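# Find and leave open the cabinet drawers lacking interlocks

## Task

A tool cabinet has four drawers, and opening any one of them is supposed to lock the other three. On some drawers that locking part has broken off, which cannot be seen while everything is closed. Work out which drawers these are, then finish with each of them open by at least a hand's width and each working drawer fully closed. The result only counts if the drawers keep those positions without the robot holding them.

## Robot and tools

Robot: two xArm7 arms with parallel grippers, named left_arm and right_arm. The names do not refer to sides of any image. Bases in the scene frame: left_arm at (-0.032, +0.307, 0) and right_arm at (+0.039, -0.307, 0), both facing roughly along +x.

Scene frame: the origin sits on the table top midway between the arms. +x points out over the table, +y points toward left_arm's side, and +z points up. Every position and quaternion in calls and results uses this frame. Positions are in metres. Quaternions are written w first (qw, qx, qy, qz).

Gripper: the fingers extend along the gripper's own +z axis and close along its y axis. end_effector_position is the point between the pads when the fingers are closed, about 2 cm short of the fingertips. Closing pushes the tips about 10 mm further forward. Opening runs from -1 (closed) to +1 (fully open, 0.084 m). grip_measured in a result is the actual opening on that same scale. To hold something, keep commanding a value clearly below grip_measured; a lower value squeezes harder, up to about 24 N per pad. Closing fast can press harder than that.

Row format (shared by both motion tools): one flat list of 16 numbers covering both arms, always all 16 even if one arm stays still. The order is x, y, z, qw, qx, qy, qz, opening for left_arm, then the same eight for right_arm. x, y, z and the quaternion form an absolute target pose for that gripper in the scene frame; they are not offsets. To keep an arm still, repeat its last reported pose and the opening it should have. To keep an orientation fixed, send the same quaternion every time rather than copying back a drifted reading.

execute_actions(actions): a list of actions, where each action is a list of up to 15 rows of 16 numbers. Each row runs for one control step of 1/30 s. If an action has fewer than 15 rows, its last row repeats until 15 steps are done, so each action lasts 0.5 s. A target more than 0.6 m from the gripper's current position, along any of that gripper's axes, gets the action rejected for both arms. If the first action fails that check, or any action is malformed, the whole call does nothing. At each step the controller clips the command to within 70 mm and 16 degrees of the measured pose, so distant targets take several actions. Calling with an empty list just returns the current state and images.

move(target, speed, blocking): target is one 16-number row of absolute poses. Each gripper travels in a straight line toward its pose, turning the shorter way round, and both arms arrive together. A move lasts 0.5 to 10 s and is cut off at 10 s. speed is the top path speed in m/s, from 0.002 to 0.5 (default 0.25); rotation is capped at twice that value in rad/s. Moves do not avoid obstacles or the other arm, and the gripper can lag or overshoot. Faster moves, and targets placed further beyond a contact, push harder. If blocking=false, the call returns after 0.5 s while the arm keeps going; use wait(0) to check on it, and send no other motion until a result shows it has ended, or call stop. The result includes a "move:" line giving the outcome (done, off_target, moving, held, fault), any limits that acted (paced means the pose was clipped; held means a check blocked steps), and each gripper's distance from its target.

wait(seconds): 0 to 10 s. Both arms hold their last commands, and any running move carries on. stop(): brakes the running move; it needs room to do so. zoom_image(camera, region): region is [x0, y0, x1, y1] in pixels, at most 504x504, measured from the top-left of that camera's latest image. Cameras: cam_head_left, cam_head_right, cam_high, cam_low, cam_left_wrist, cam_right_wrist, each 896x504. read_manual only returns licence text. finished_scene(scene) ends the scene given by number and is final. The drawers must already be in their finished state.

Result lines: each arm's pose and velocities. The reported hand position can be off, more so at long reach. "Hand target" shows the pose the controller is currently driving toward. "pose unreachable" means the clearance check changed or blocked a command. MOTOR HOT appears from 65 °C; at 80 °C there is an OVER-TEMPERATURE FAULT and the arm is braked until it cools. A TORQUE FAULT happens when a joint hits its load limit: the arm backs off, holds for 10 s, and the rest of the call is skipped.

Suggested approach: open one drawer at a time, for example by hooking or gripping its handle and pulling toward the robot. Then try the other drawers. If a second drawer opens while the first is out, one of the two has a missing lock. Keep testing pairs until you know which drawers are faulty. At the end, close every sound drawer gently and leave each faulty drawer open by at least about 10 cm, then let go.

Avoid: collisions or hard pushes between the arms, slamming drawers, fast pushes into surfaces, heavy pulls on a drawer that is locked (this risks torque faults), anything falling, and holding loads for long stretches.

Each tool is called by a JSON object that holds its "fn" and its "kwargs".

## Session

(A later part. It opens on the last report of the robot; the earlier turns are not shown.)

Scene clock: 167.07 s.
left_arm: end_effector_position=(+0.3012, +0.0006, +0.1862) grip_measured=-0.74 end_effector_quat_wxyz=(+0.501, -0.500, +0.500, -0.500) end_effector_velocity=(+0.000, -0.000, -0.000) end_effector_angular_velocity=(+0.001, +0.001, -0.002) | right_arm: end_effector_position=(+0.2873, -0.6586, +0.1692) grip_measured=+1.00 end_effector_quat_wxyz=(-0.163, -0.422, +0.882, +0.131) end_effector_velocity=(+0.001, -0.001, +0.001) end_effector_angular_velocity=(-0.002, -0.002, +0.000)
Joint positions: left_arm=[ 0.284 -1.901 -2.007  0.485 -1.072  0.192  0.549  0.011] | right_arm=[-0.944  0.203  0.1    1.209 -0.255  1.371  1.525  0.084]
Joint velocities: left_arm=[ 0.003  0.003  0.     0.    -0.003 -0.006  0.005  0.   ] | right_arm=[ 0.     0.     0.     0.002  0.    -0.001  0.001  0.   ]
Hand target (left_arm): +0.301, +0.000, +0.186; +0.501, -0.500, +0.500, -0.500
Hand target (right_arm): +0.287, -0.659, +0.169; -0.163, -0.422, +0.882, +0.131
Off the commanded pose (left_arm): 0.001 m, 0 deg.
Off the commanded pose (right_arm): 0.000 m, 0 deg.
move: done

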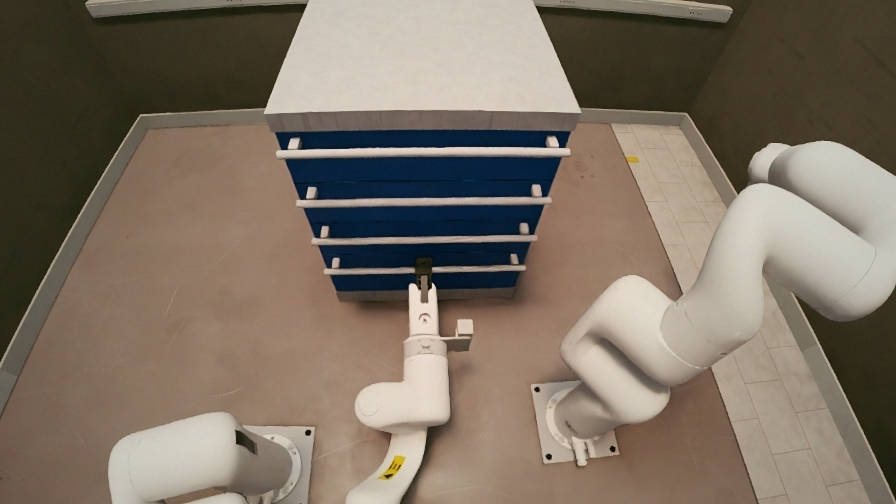

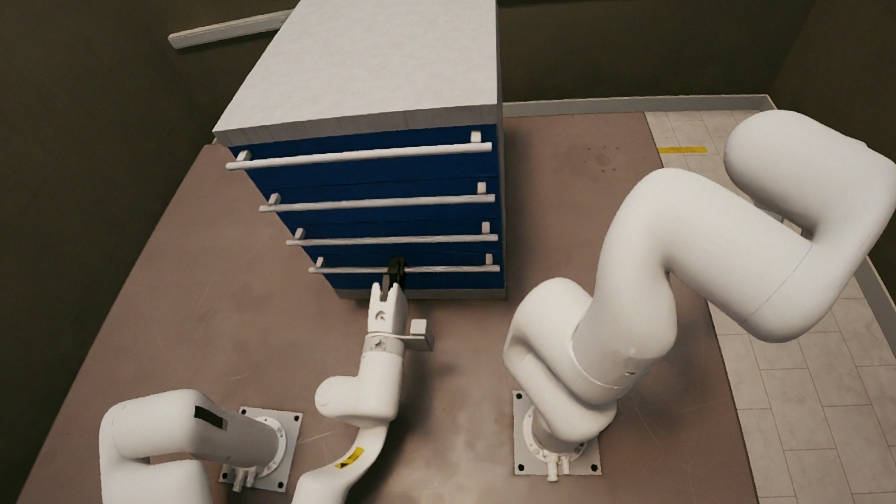

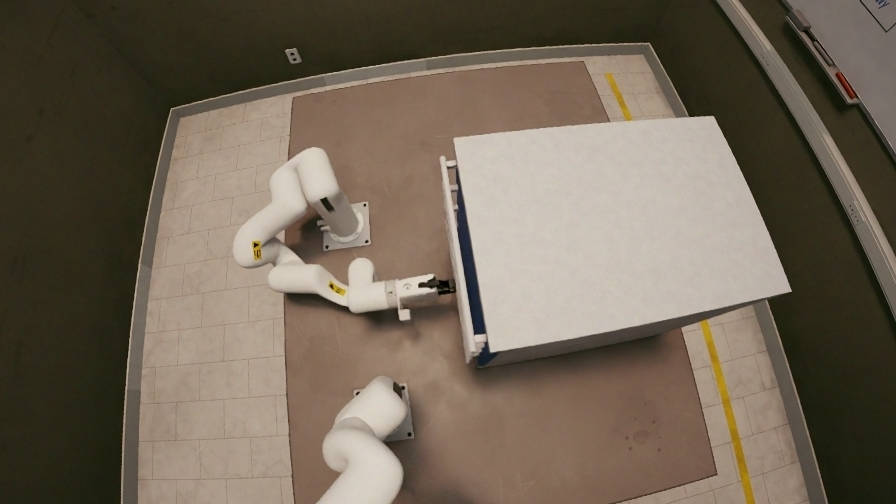

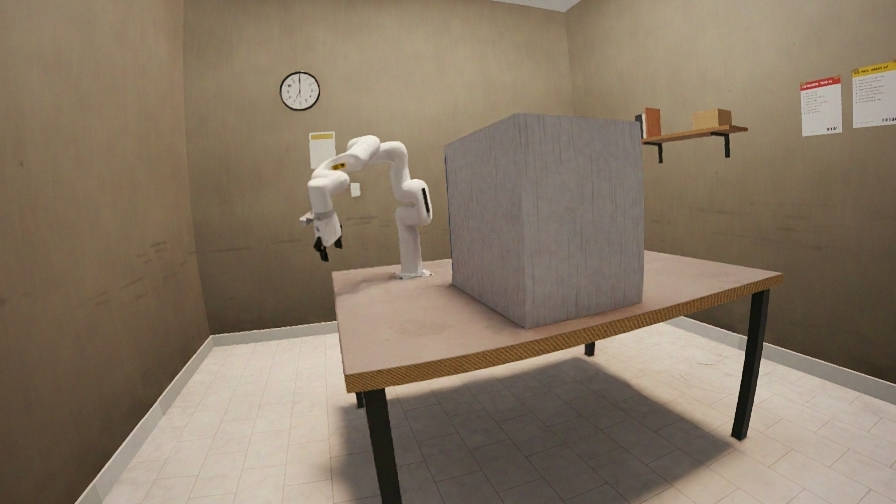

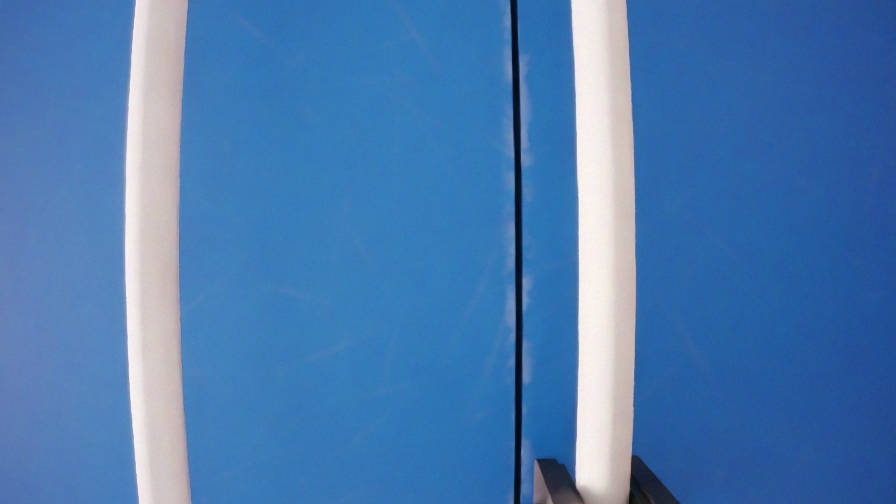

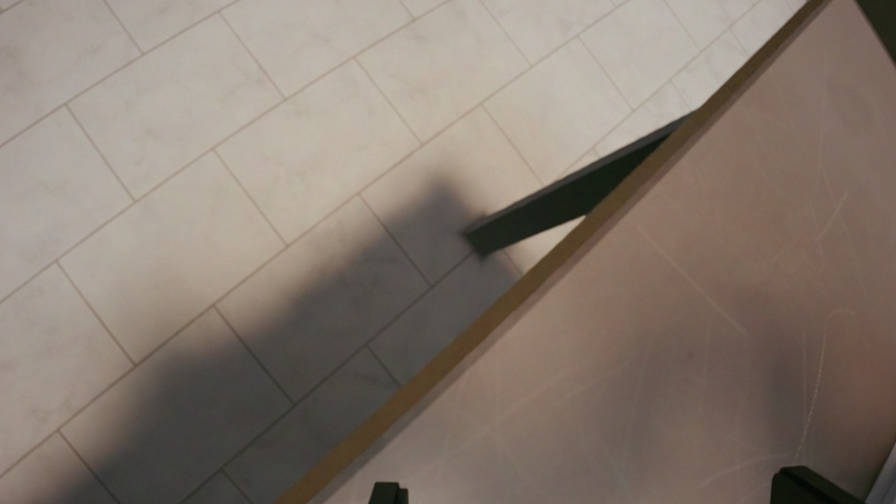

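{"fn": "execute_actions", "kwargs": {"actions": [[[0.3012,0,0.186,-0.5,0.5,-0.5,0.5,-0.3,0.2873,-0.6586,0.1692,-0.163,-0.422,0.882,0.131,1]],[[0.298,0,0.186,-0.5,0.5,-0.5,0.5,-0.3,0.2873,-0.6586,0.1692,-0.163,-0.422,0.882,0.131,1],[0.294,0,0.186,-0.5,0.5,-0.5,0.5,-0.3,0.2873,-0.6586,0.1692,-0.163,-0.422,0.882,0.131,1],[0.289,0,0.186,-0.5,0.5,-0.5,0.5,-0.3,0.2873,-0.6586,0.1692,-0.163,-0.422,0.882,0.131,1],[0.284,0,0.186,-0.5,0.5,-0.5,0.5,-0.3,0.2873,-0.6586,0.1692,-0.163,-0.422,0.882,0.131,1],[0.279,0,0.186,-0.5,0.5,-0.5,0.5,-0.3,0.2873,-0.6586,0.1692,-0.163,-0.422,0.882,0.131,1],[0.274,0,0.186,-0.5,0.5,-0.5,0.5,-0.3,0.2873,-0.6586,0.1692,-0.163,-0.422,0.882,0.131,1],[0.269,0,0.186,-0.5,0.5,-0.5,0.5,-0.3,0.2873,-0.6586,0.1692,-0.163,-0.422,0.882,0.131,1],[0.265,0,0.186,-0.5,0.5,-0.5,0.5,-0.3,0.2873,-0.6586,0.1692,-0.163,-0.422,0.882,0.131,1],[0.262,0,0.186,-0.5,0.5,-0.5,0.5,-0.3,0.2873,-0.6586,0.1692,-0.163,-0.422,0.882,0.131,1]]]}}

{"fn": "move", "kwargs": {"target": [0.262,0.0,0.2853,-0.5,0.5,-0.5,0.5,-0.3,0.2873,-0.6586,0.1692,-0.163,-0.422,0.882,0.131,1], "speed": 0.2}}

{"fn": "move", "kwargs": {"target": [0.3015,0.0,0.2853,-0.5,0.5,-0.5,0.5,-0.3,0.2873,-0.6586,0.1692,-0.163,-0.422,0.882,0.131,1], "speed": 0.12}}

Scene clock: 184.00 s.
left_arm: end_effector_position=(+0.2624, -0.0008, +0.1861) grip_measured=-0.32 end_effector_quat_wxyz=(+0.499, -0.499, +0.501, -0.501) end_effector_velocity=(-0.002, +0.013, -0.001) end_effector_angular_velocity=(+0.001, -0.006, +0.047) | right_arm: end_effector_position=(+0.2873, -0.6586, +0.1692) grip_measured=+1.00 end_effector_quat_wxyz=(-0.163, -0.422, +0.882, +0.131) end_effector_velocity=(+0.000, -0.000, +0.000) end_effector_angular_velocity=(-0.001, -0.001, +0.000)
Joint positions: left_arm=[ 0.08  -1.929 -2.019  0.434 -0.968  0.351  0.444  0.03 ] | right_arm=[-0.944  0.203  0.1    1.209 -0.255  1.371  1.525  0.084]
Joint velocities: left_arm=[-0.045 -0.025 -0.01  -0.011  0.038  0.081 -0.044 -0.   ] | right_arm=[ 0.    -0.     0.     0.001 -0.001 -0.001  0.    -0.   ]
Hand target (left_arm): +0.262, -0.000, +0.186; +0.500, -0.500, +0.500, -0.500
Hand target (right_arm): +0.287, -0.659, +0.169; -0.163, -0.422, +0.882, +0.131
Off the commanded pose (left_arm): 0.001 m, 0 deg.
Off the commanded pose (right_arm): 0.000 m, 0 deg.

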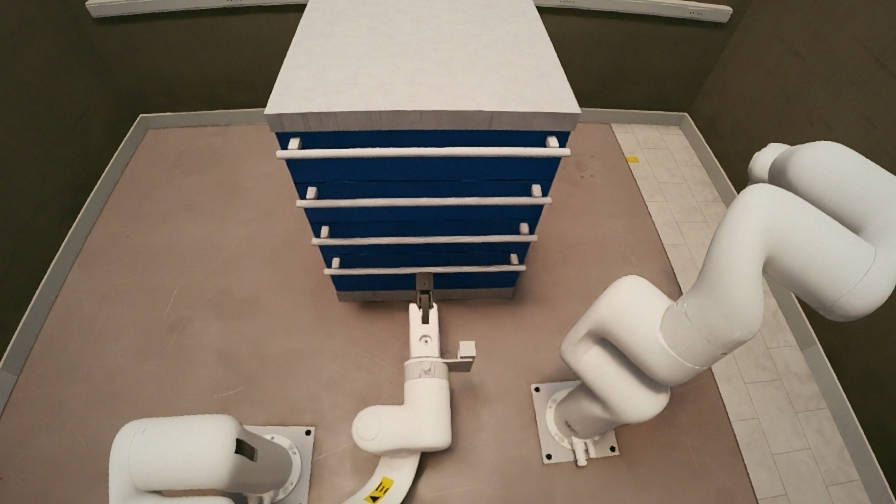

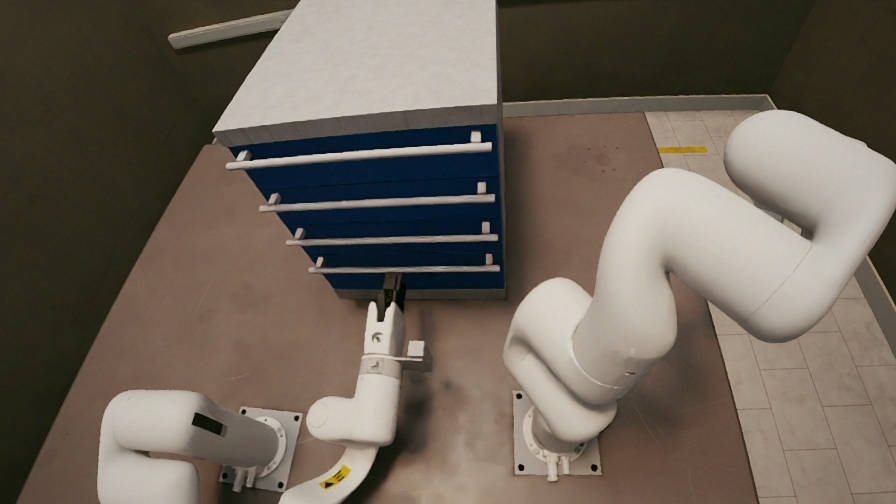

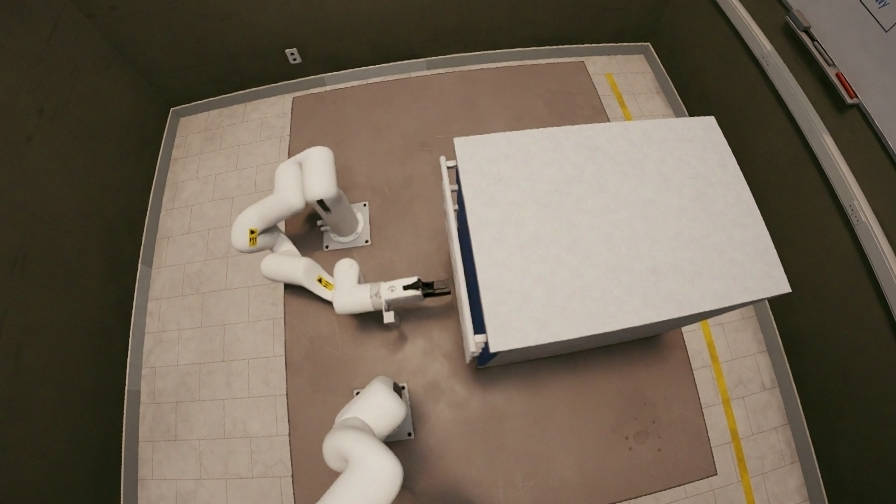

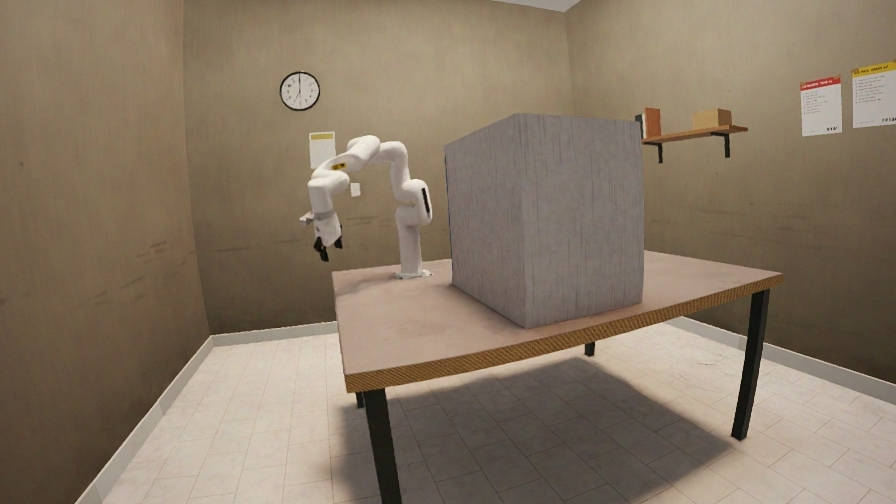

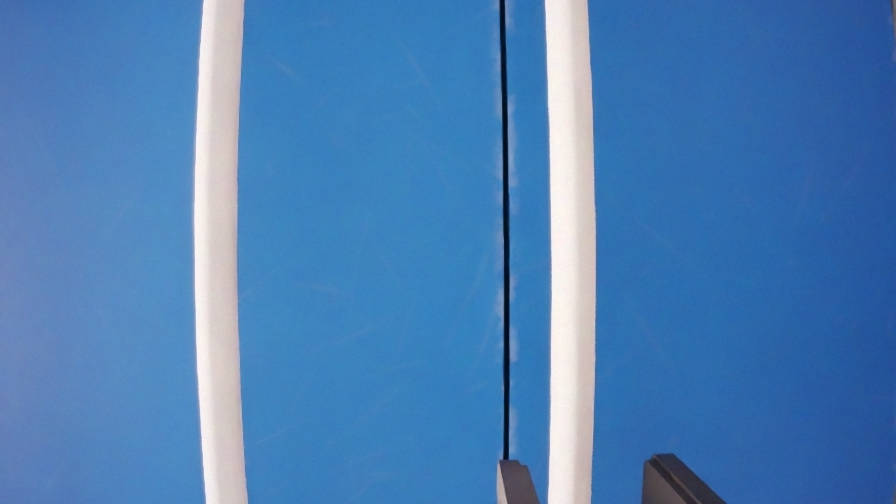

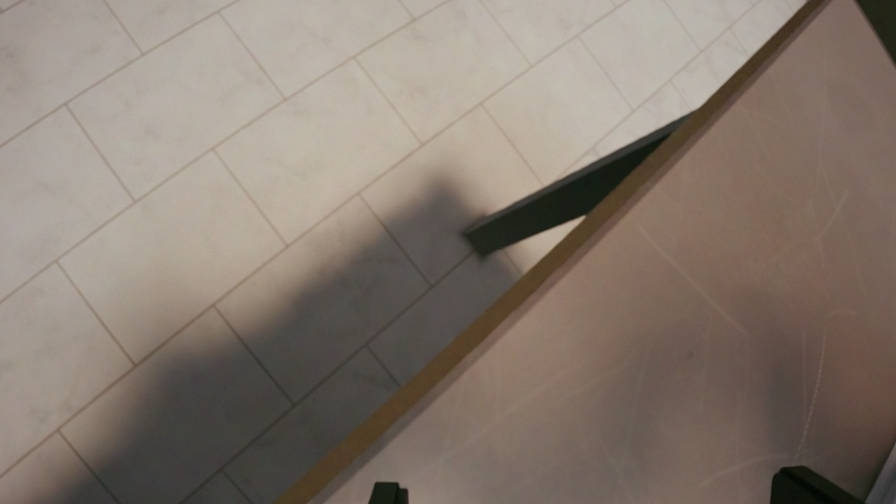

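Scene clock: 184.90 s.
left_arm: end_effector_position=(+0.2618, -0.0001, +0.2842) grip_measured=-0.32 end_effector_quat_wxyz=(+0.500, -0.500, +0.500, -0.500) end_effector_velocity=(+0.000, +0.001, +0.002) end_effector_angular_velocity=(-0.001, -0.000, +0.001) | right_arm: end_effector_position=(+0.2873, -0.6586, +0.1692) grip_measured=+1.00 end_effector_quat_wxyz=(-0.163, -0.422, +0.882, +0.131) end_effector_velocity=(-0.000, -0.000, +0.000) end_effector_angular_velocity=(-0.000, -0.000, -0.000)
Joint positions: left_arm=[ 0.168 -1.845 -1.697  0.393 -0.919  0.314  0.722  0.03 ] | right_arm=[-0.944  0.203  0.1    1.209 -0.255  1.371  1.525  0.084]
Joint velocities: left_arm=[ 0.001  0.001  0.006 -0.002 -0.    -0.     0.005 -0.   ] | right_arm=[-0. -0. -0.  0. -0. -0. -0. -0.]
Hand target (left_arm): +0.262, +0.000, +0.285; +0.500, -0.500, +0.500, -0.500
Hand target (right_arm): +0.287, -0.659, +0.169; -0.163, -0.422, +0.882, +0.131
Off the commanded pose (left_arm): 0.001 m, 0 deg.
Off the commanded pose (right_arm): 0.000 m, 0 deg.
move: done

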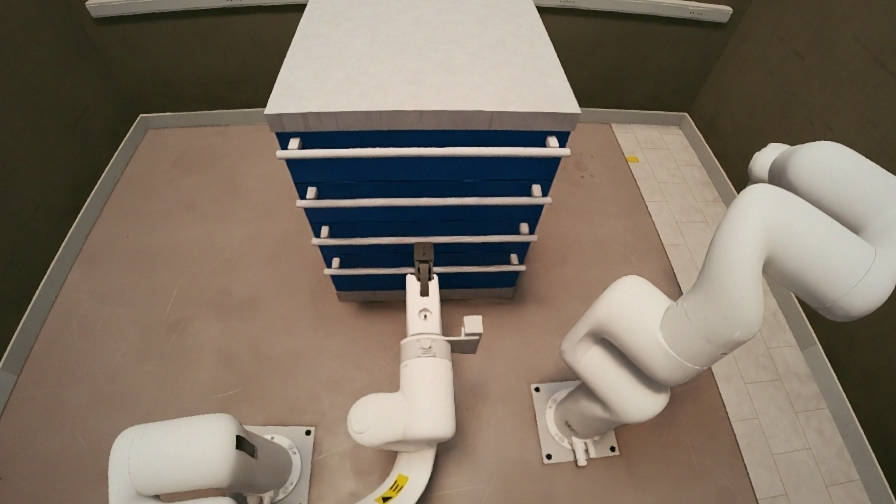

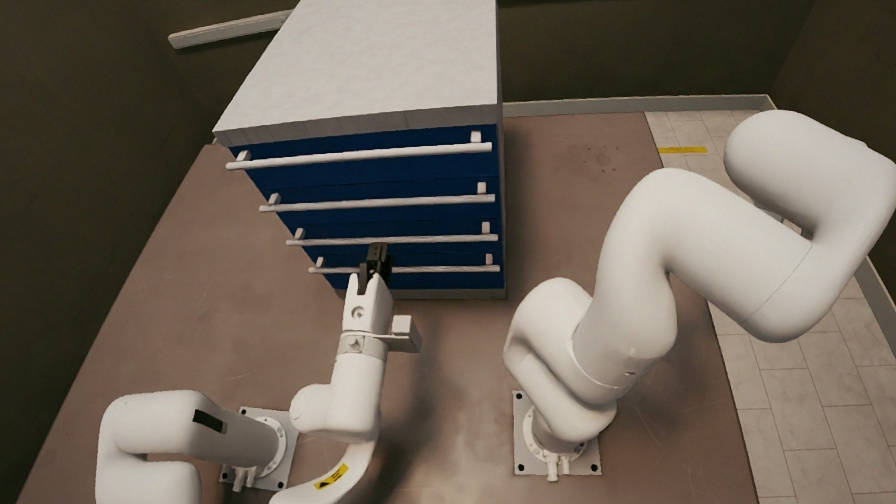

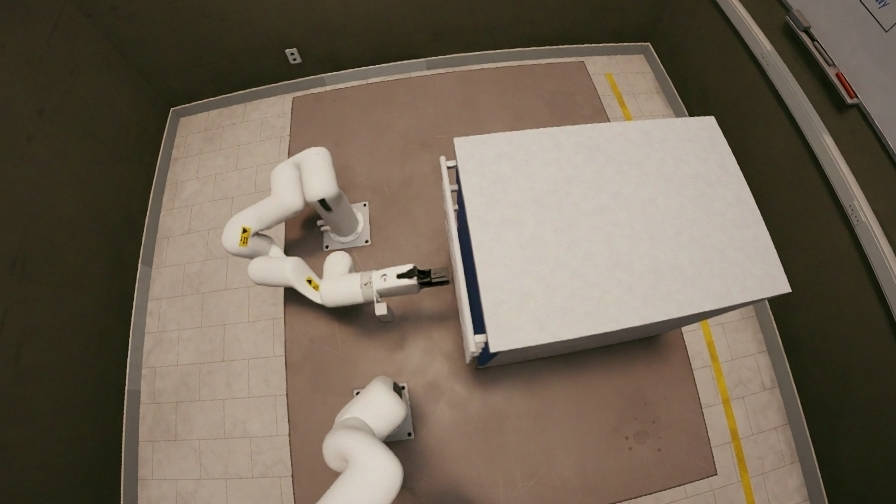

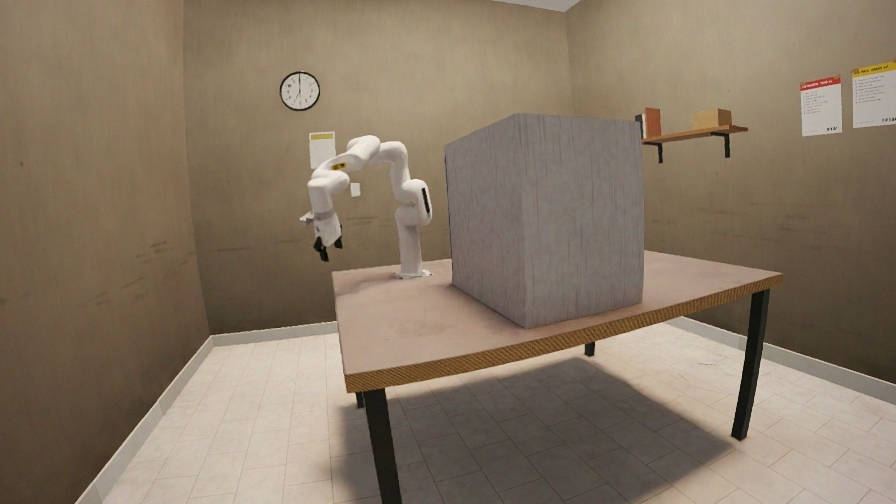

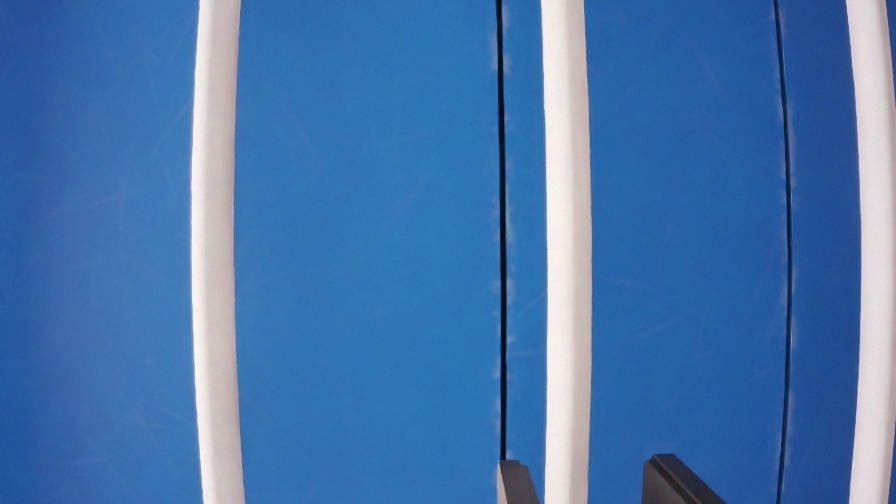

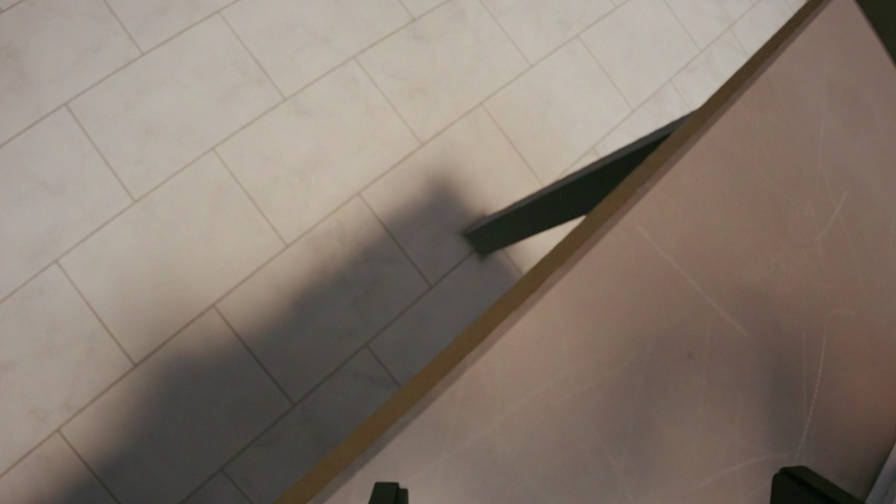

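Scene clock: 185.73 s.
left_arm: end_effector_position=(+0.3011, -0.0002, +0.2852) grip_measured=-0.32 end_effector_quat_wxyz=(+0.500, -0.500, +0.500, -0.500) end_effector_velocity=(+0.001, +0.001, +0.000) end_effector_angular_velocity=(+0.001, -0.000, +0.001) | right_arm: end_effector_position=(+0.2873, -0.6586, +0.1692) grip_measured=+1.00 end_effector_quat_wxyz=(-0.163, -0.422, +0.882, +0.131) end_effector_velocity=(-0.000, -0.000, +0.000) end_effector_angular_velocity=(+0.001, -0.001, -0.000)
Joint positions: left_arm=[ 0.362 -1.738 -1.701  0.444 -1.003  0.13   0.819  0.03 ] | right_arm=[-0.944  0.203  0.1    1.209 -0.255  1.371  1.525  0.084]
Joint velocities: left_arm=[ 0.003  0.002 -0.001 -0.001 -0.001 -0.004  0.002 -0.   ] | right_arm=[-0.001  0.    -0.     0.     0.     0.    -0.001  0.   ]
Hand target (left_arm): +0.301, +0.000, +0.285; +0.500, -0.500, +0.500, -0.500
Hand target (right_arm): +0.287, -0.659, +0.169; -0.163, -0.422, +0.882, +0.131
Off the commanded pose (left_arm): 0.000 m, 0 deg.
Off the commanded pose (right_arm): 0.000 m, 0 deg.
move: done

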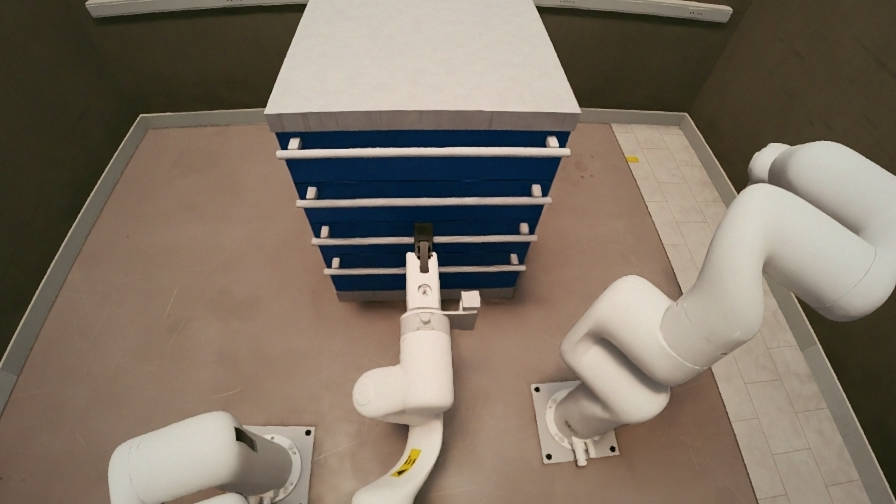

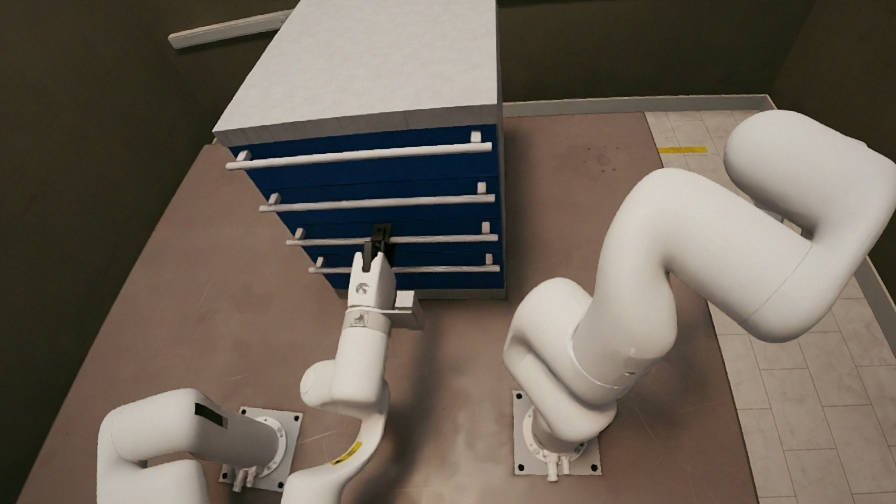

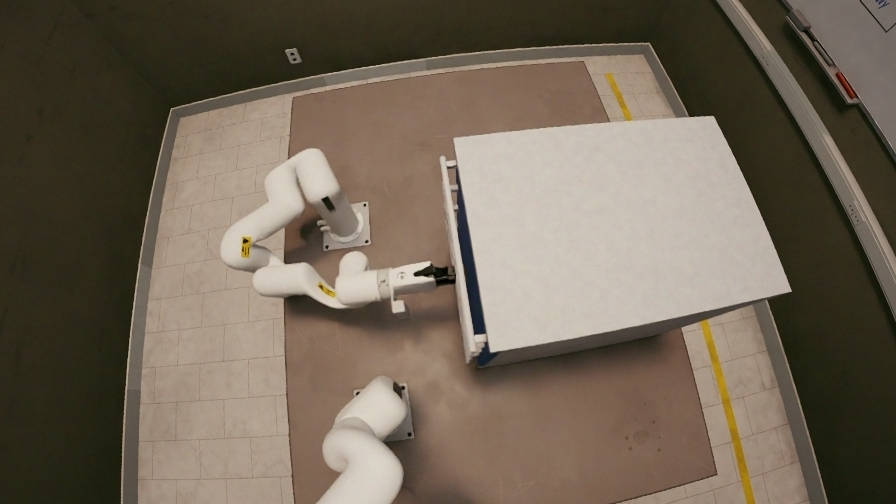

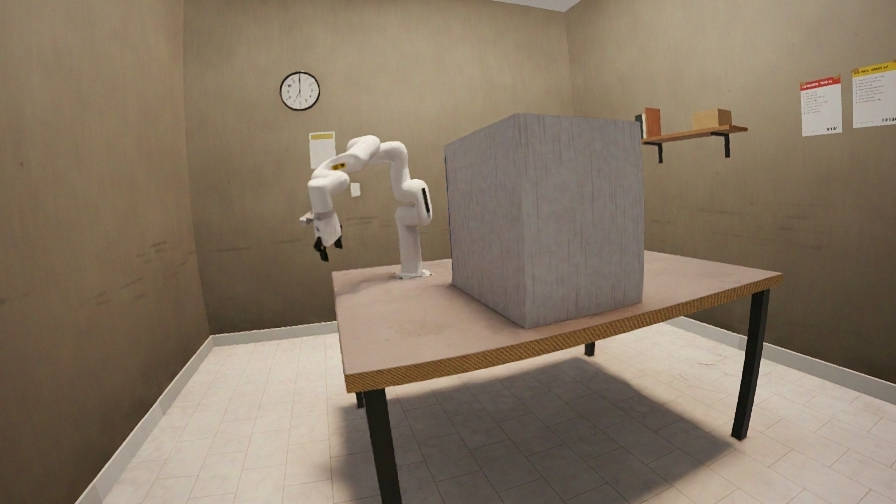

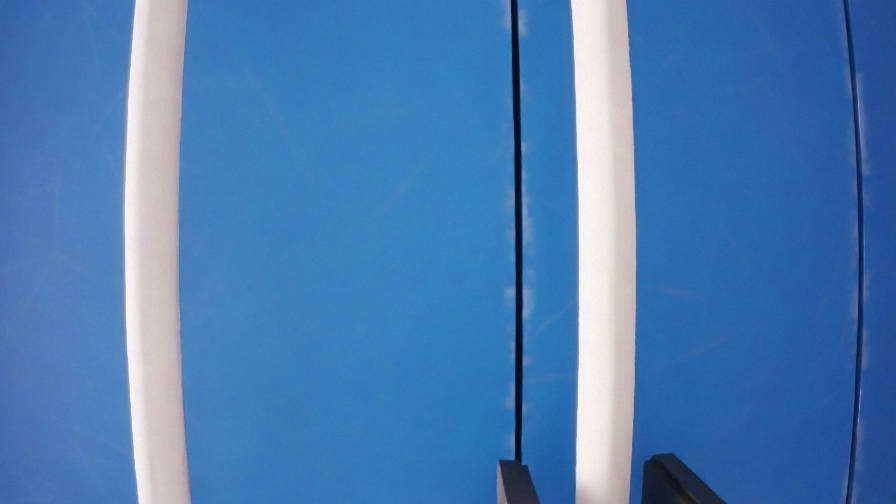

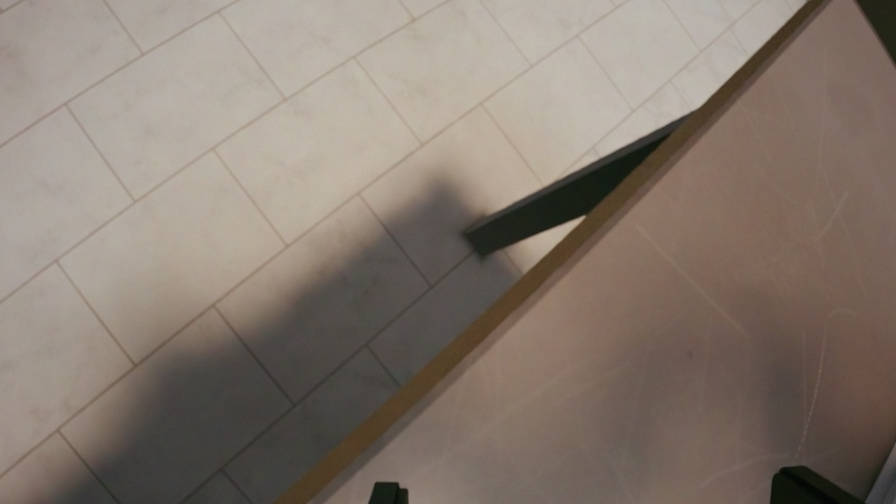

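{"fn": "execute_actions", "kwargs": {"actions": []}}

Scene clock: 201.57 s.
left_arm: end_effector_position=(+0.3013, +0.0001, +0.2852) grip_measured=-0.32 end_effector_quat_wxyz=(+0.500, -0.500, +0.500, -0.500) end_effector_velocity=(+0.000, +0.000, +0.000) end_effector_angular_velocity=(-0.000, +0.000, +0.000) | right_arm: end_effector_position=(+0.2873, -0.6586, +0.1692) grip_measured=+1.00 end_effector_quat_wxyz=(-0.163, -0.422, +0.882, +0.131) end_effector_velocity=(-0.001, +0.000, -0.000) end_effector_angular_velocity=(+0.000, +0.002, -0.001)
Joint positions: left_arm=[ 0.363 -1.738 -1.701  0.444 -1.003  0.13   0.819  0.03 ] | right_arm=[-0.944  0.203  0.1    1.209 -0.255  1.371  1.525  0.084]
Joint velocities: left_arm=[ 0. -0.  0.  0. -0.  0. -0.  0.] | right_arm=[-0.001  0.     0.    -0.001 -0.001  0.001  0.001  0.   ]
Hand target (left_arm): +0.301, +0.000, +0.285; +0.500, -0.500, +0.500, -0.500
Hand target (right_arm): +0.287, -0.659, +0.169; -0.163, -0.422, +0.882, +0.131
Off the commanded pose (left_arm): 0.000 m, 0 deg.
Off the commanded pose (right_arm): 0.000 m, 0 deg.

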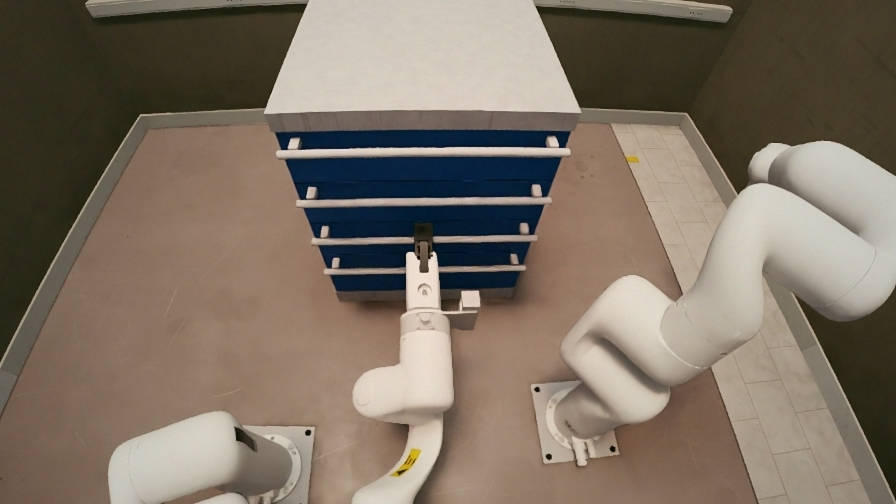

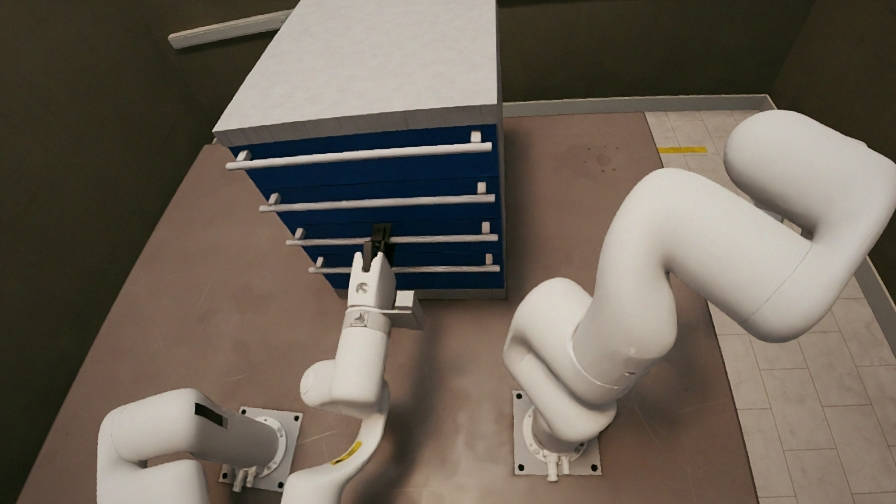

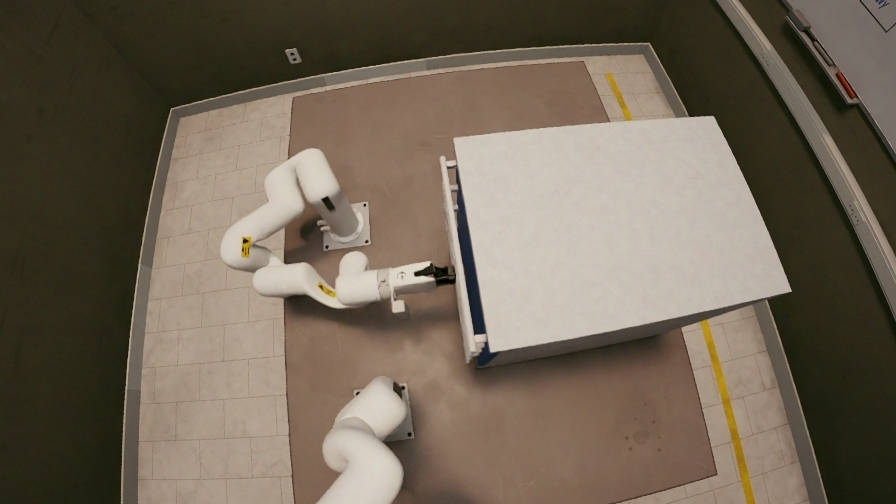

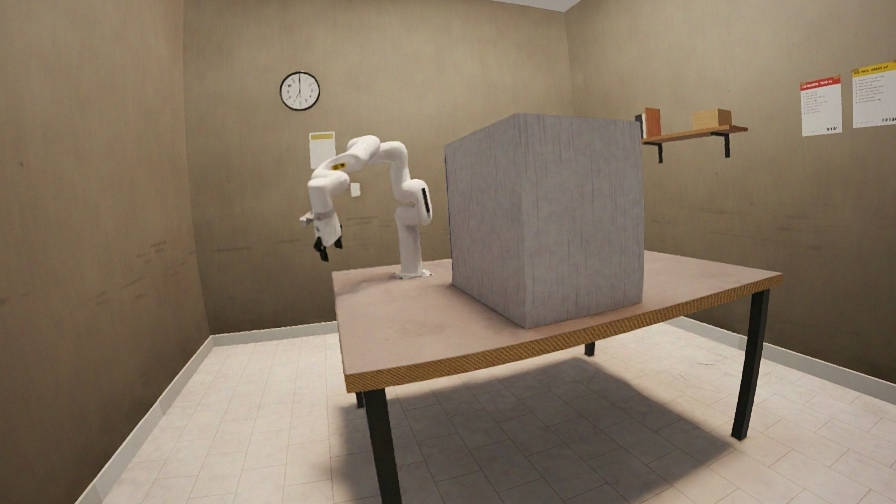

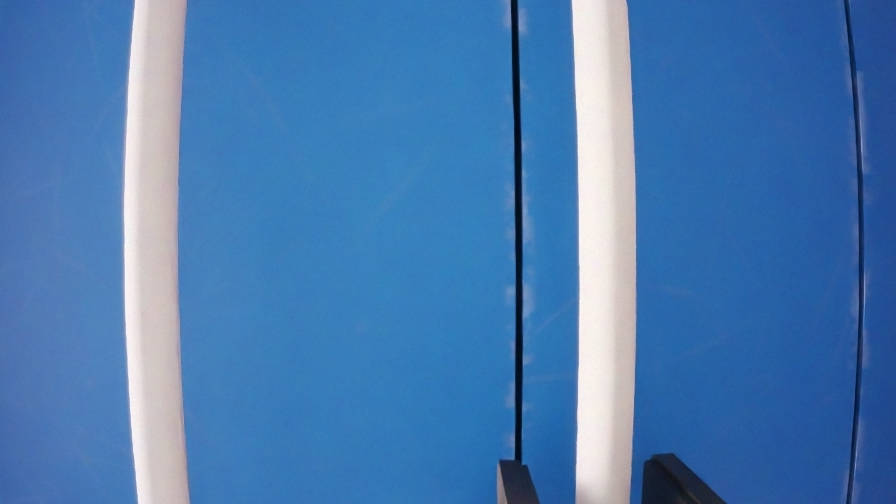

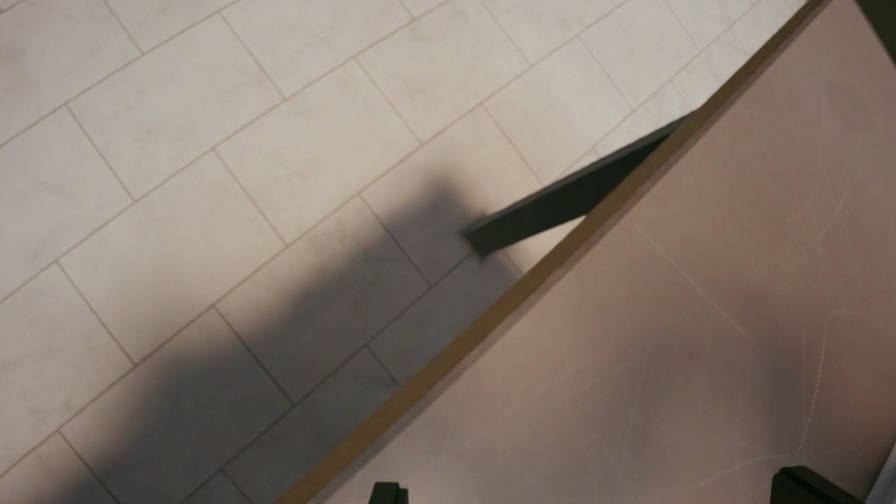

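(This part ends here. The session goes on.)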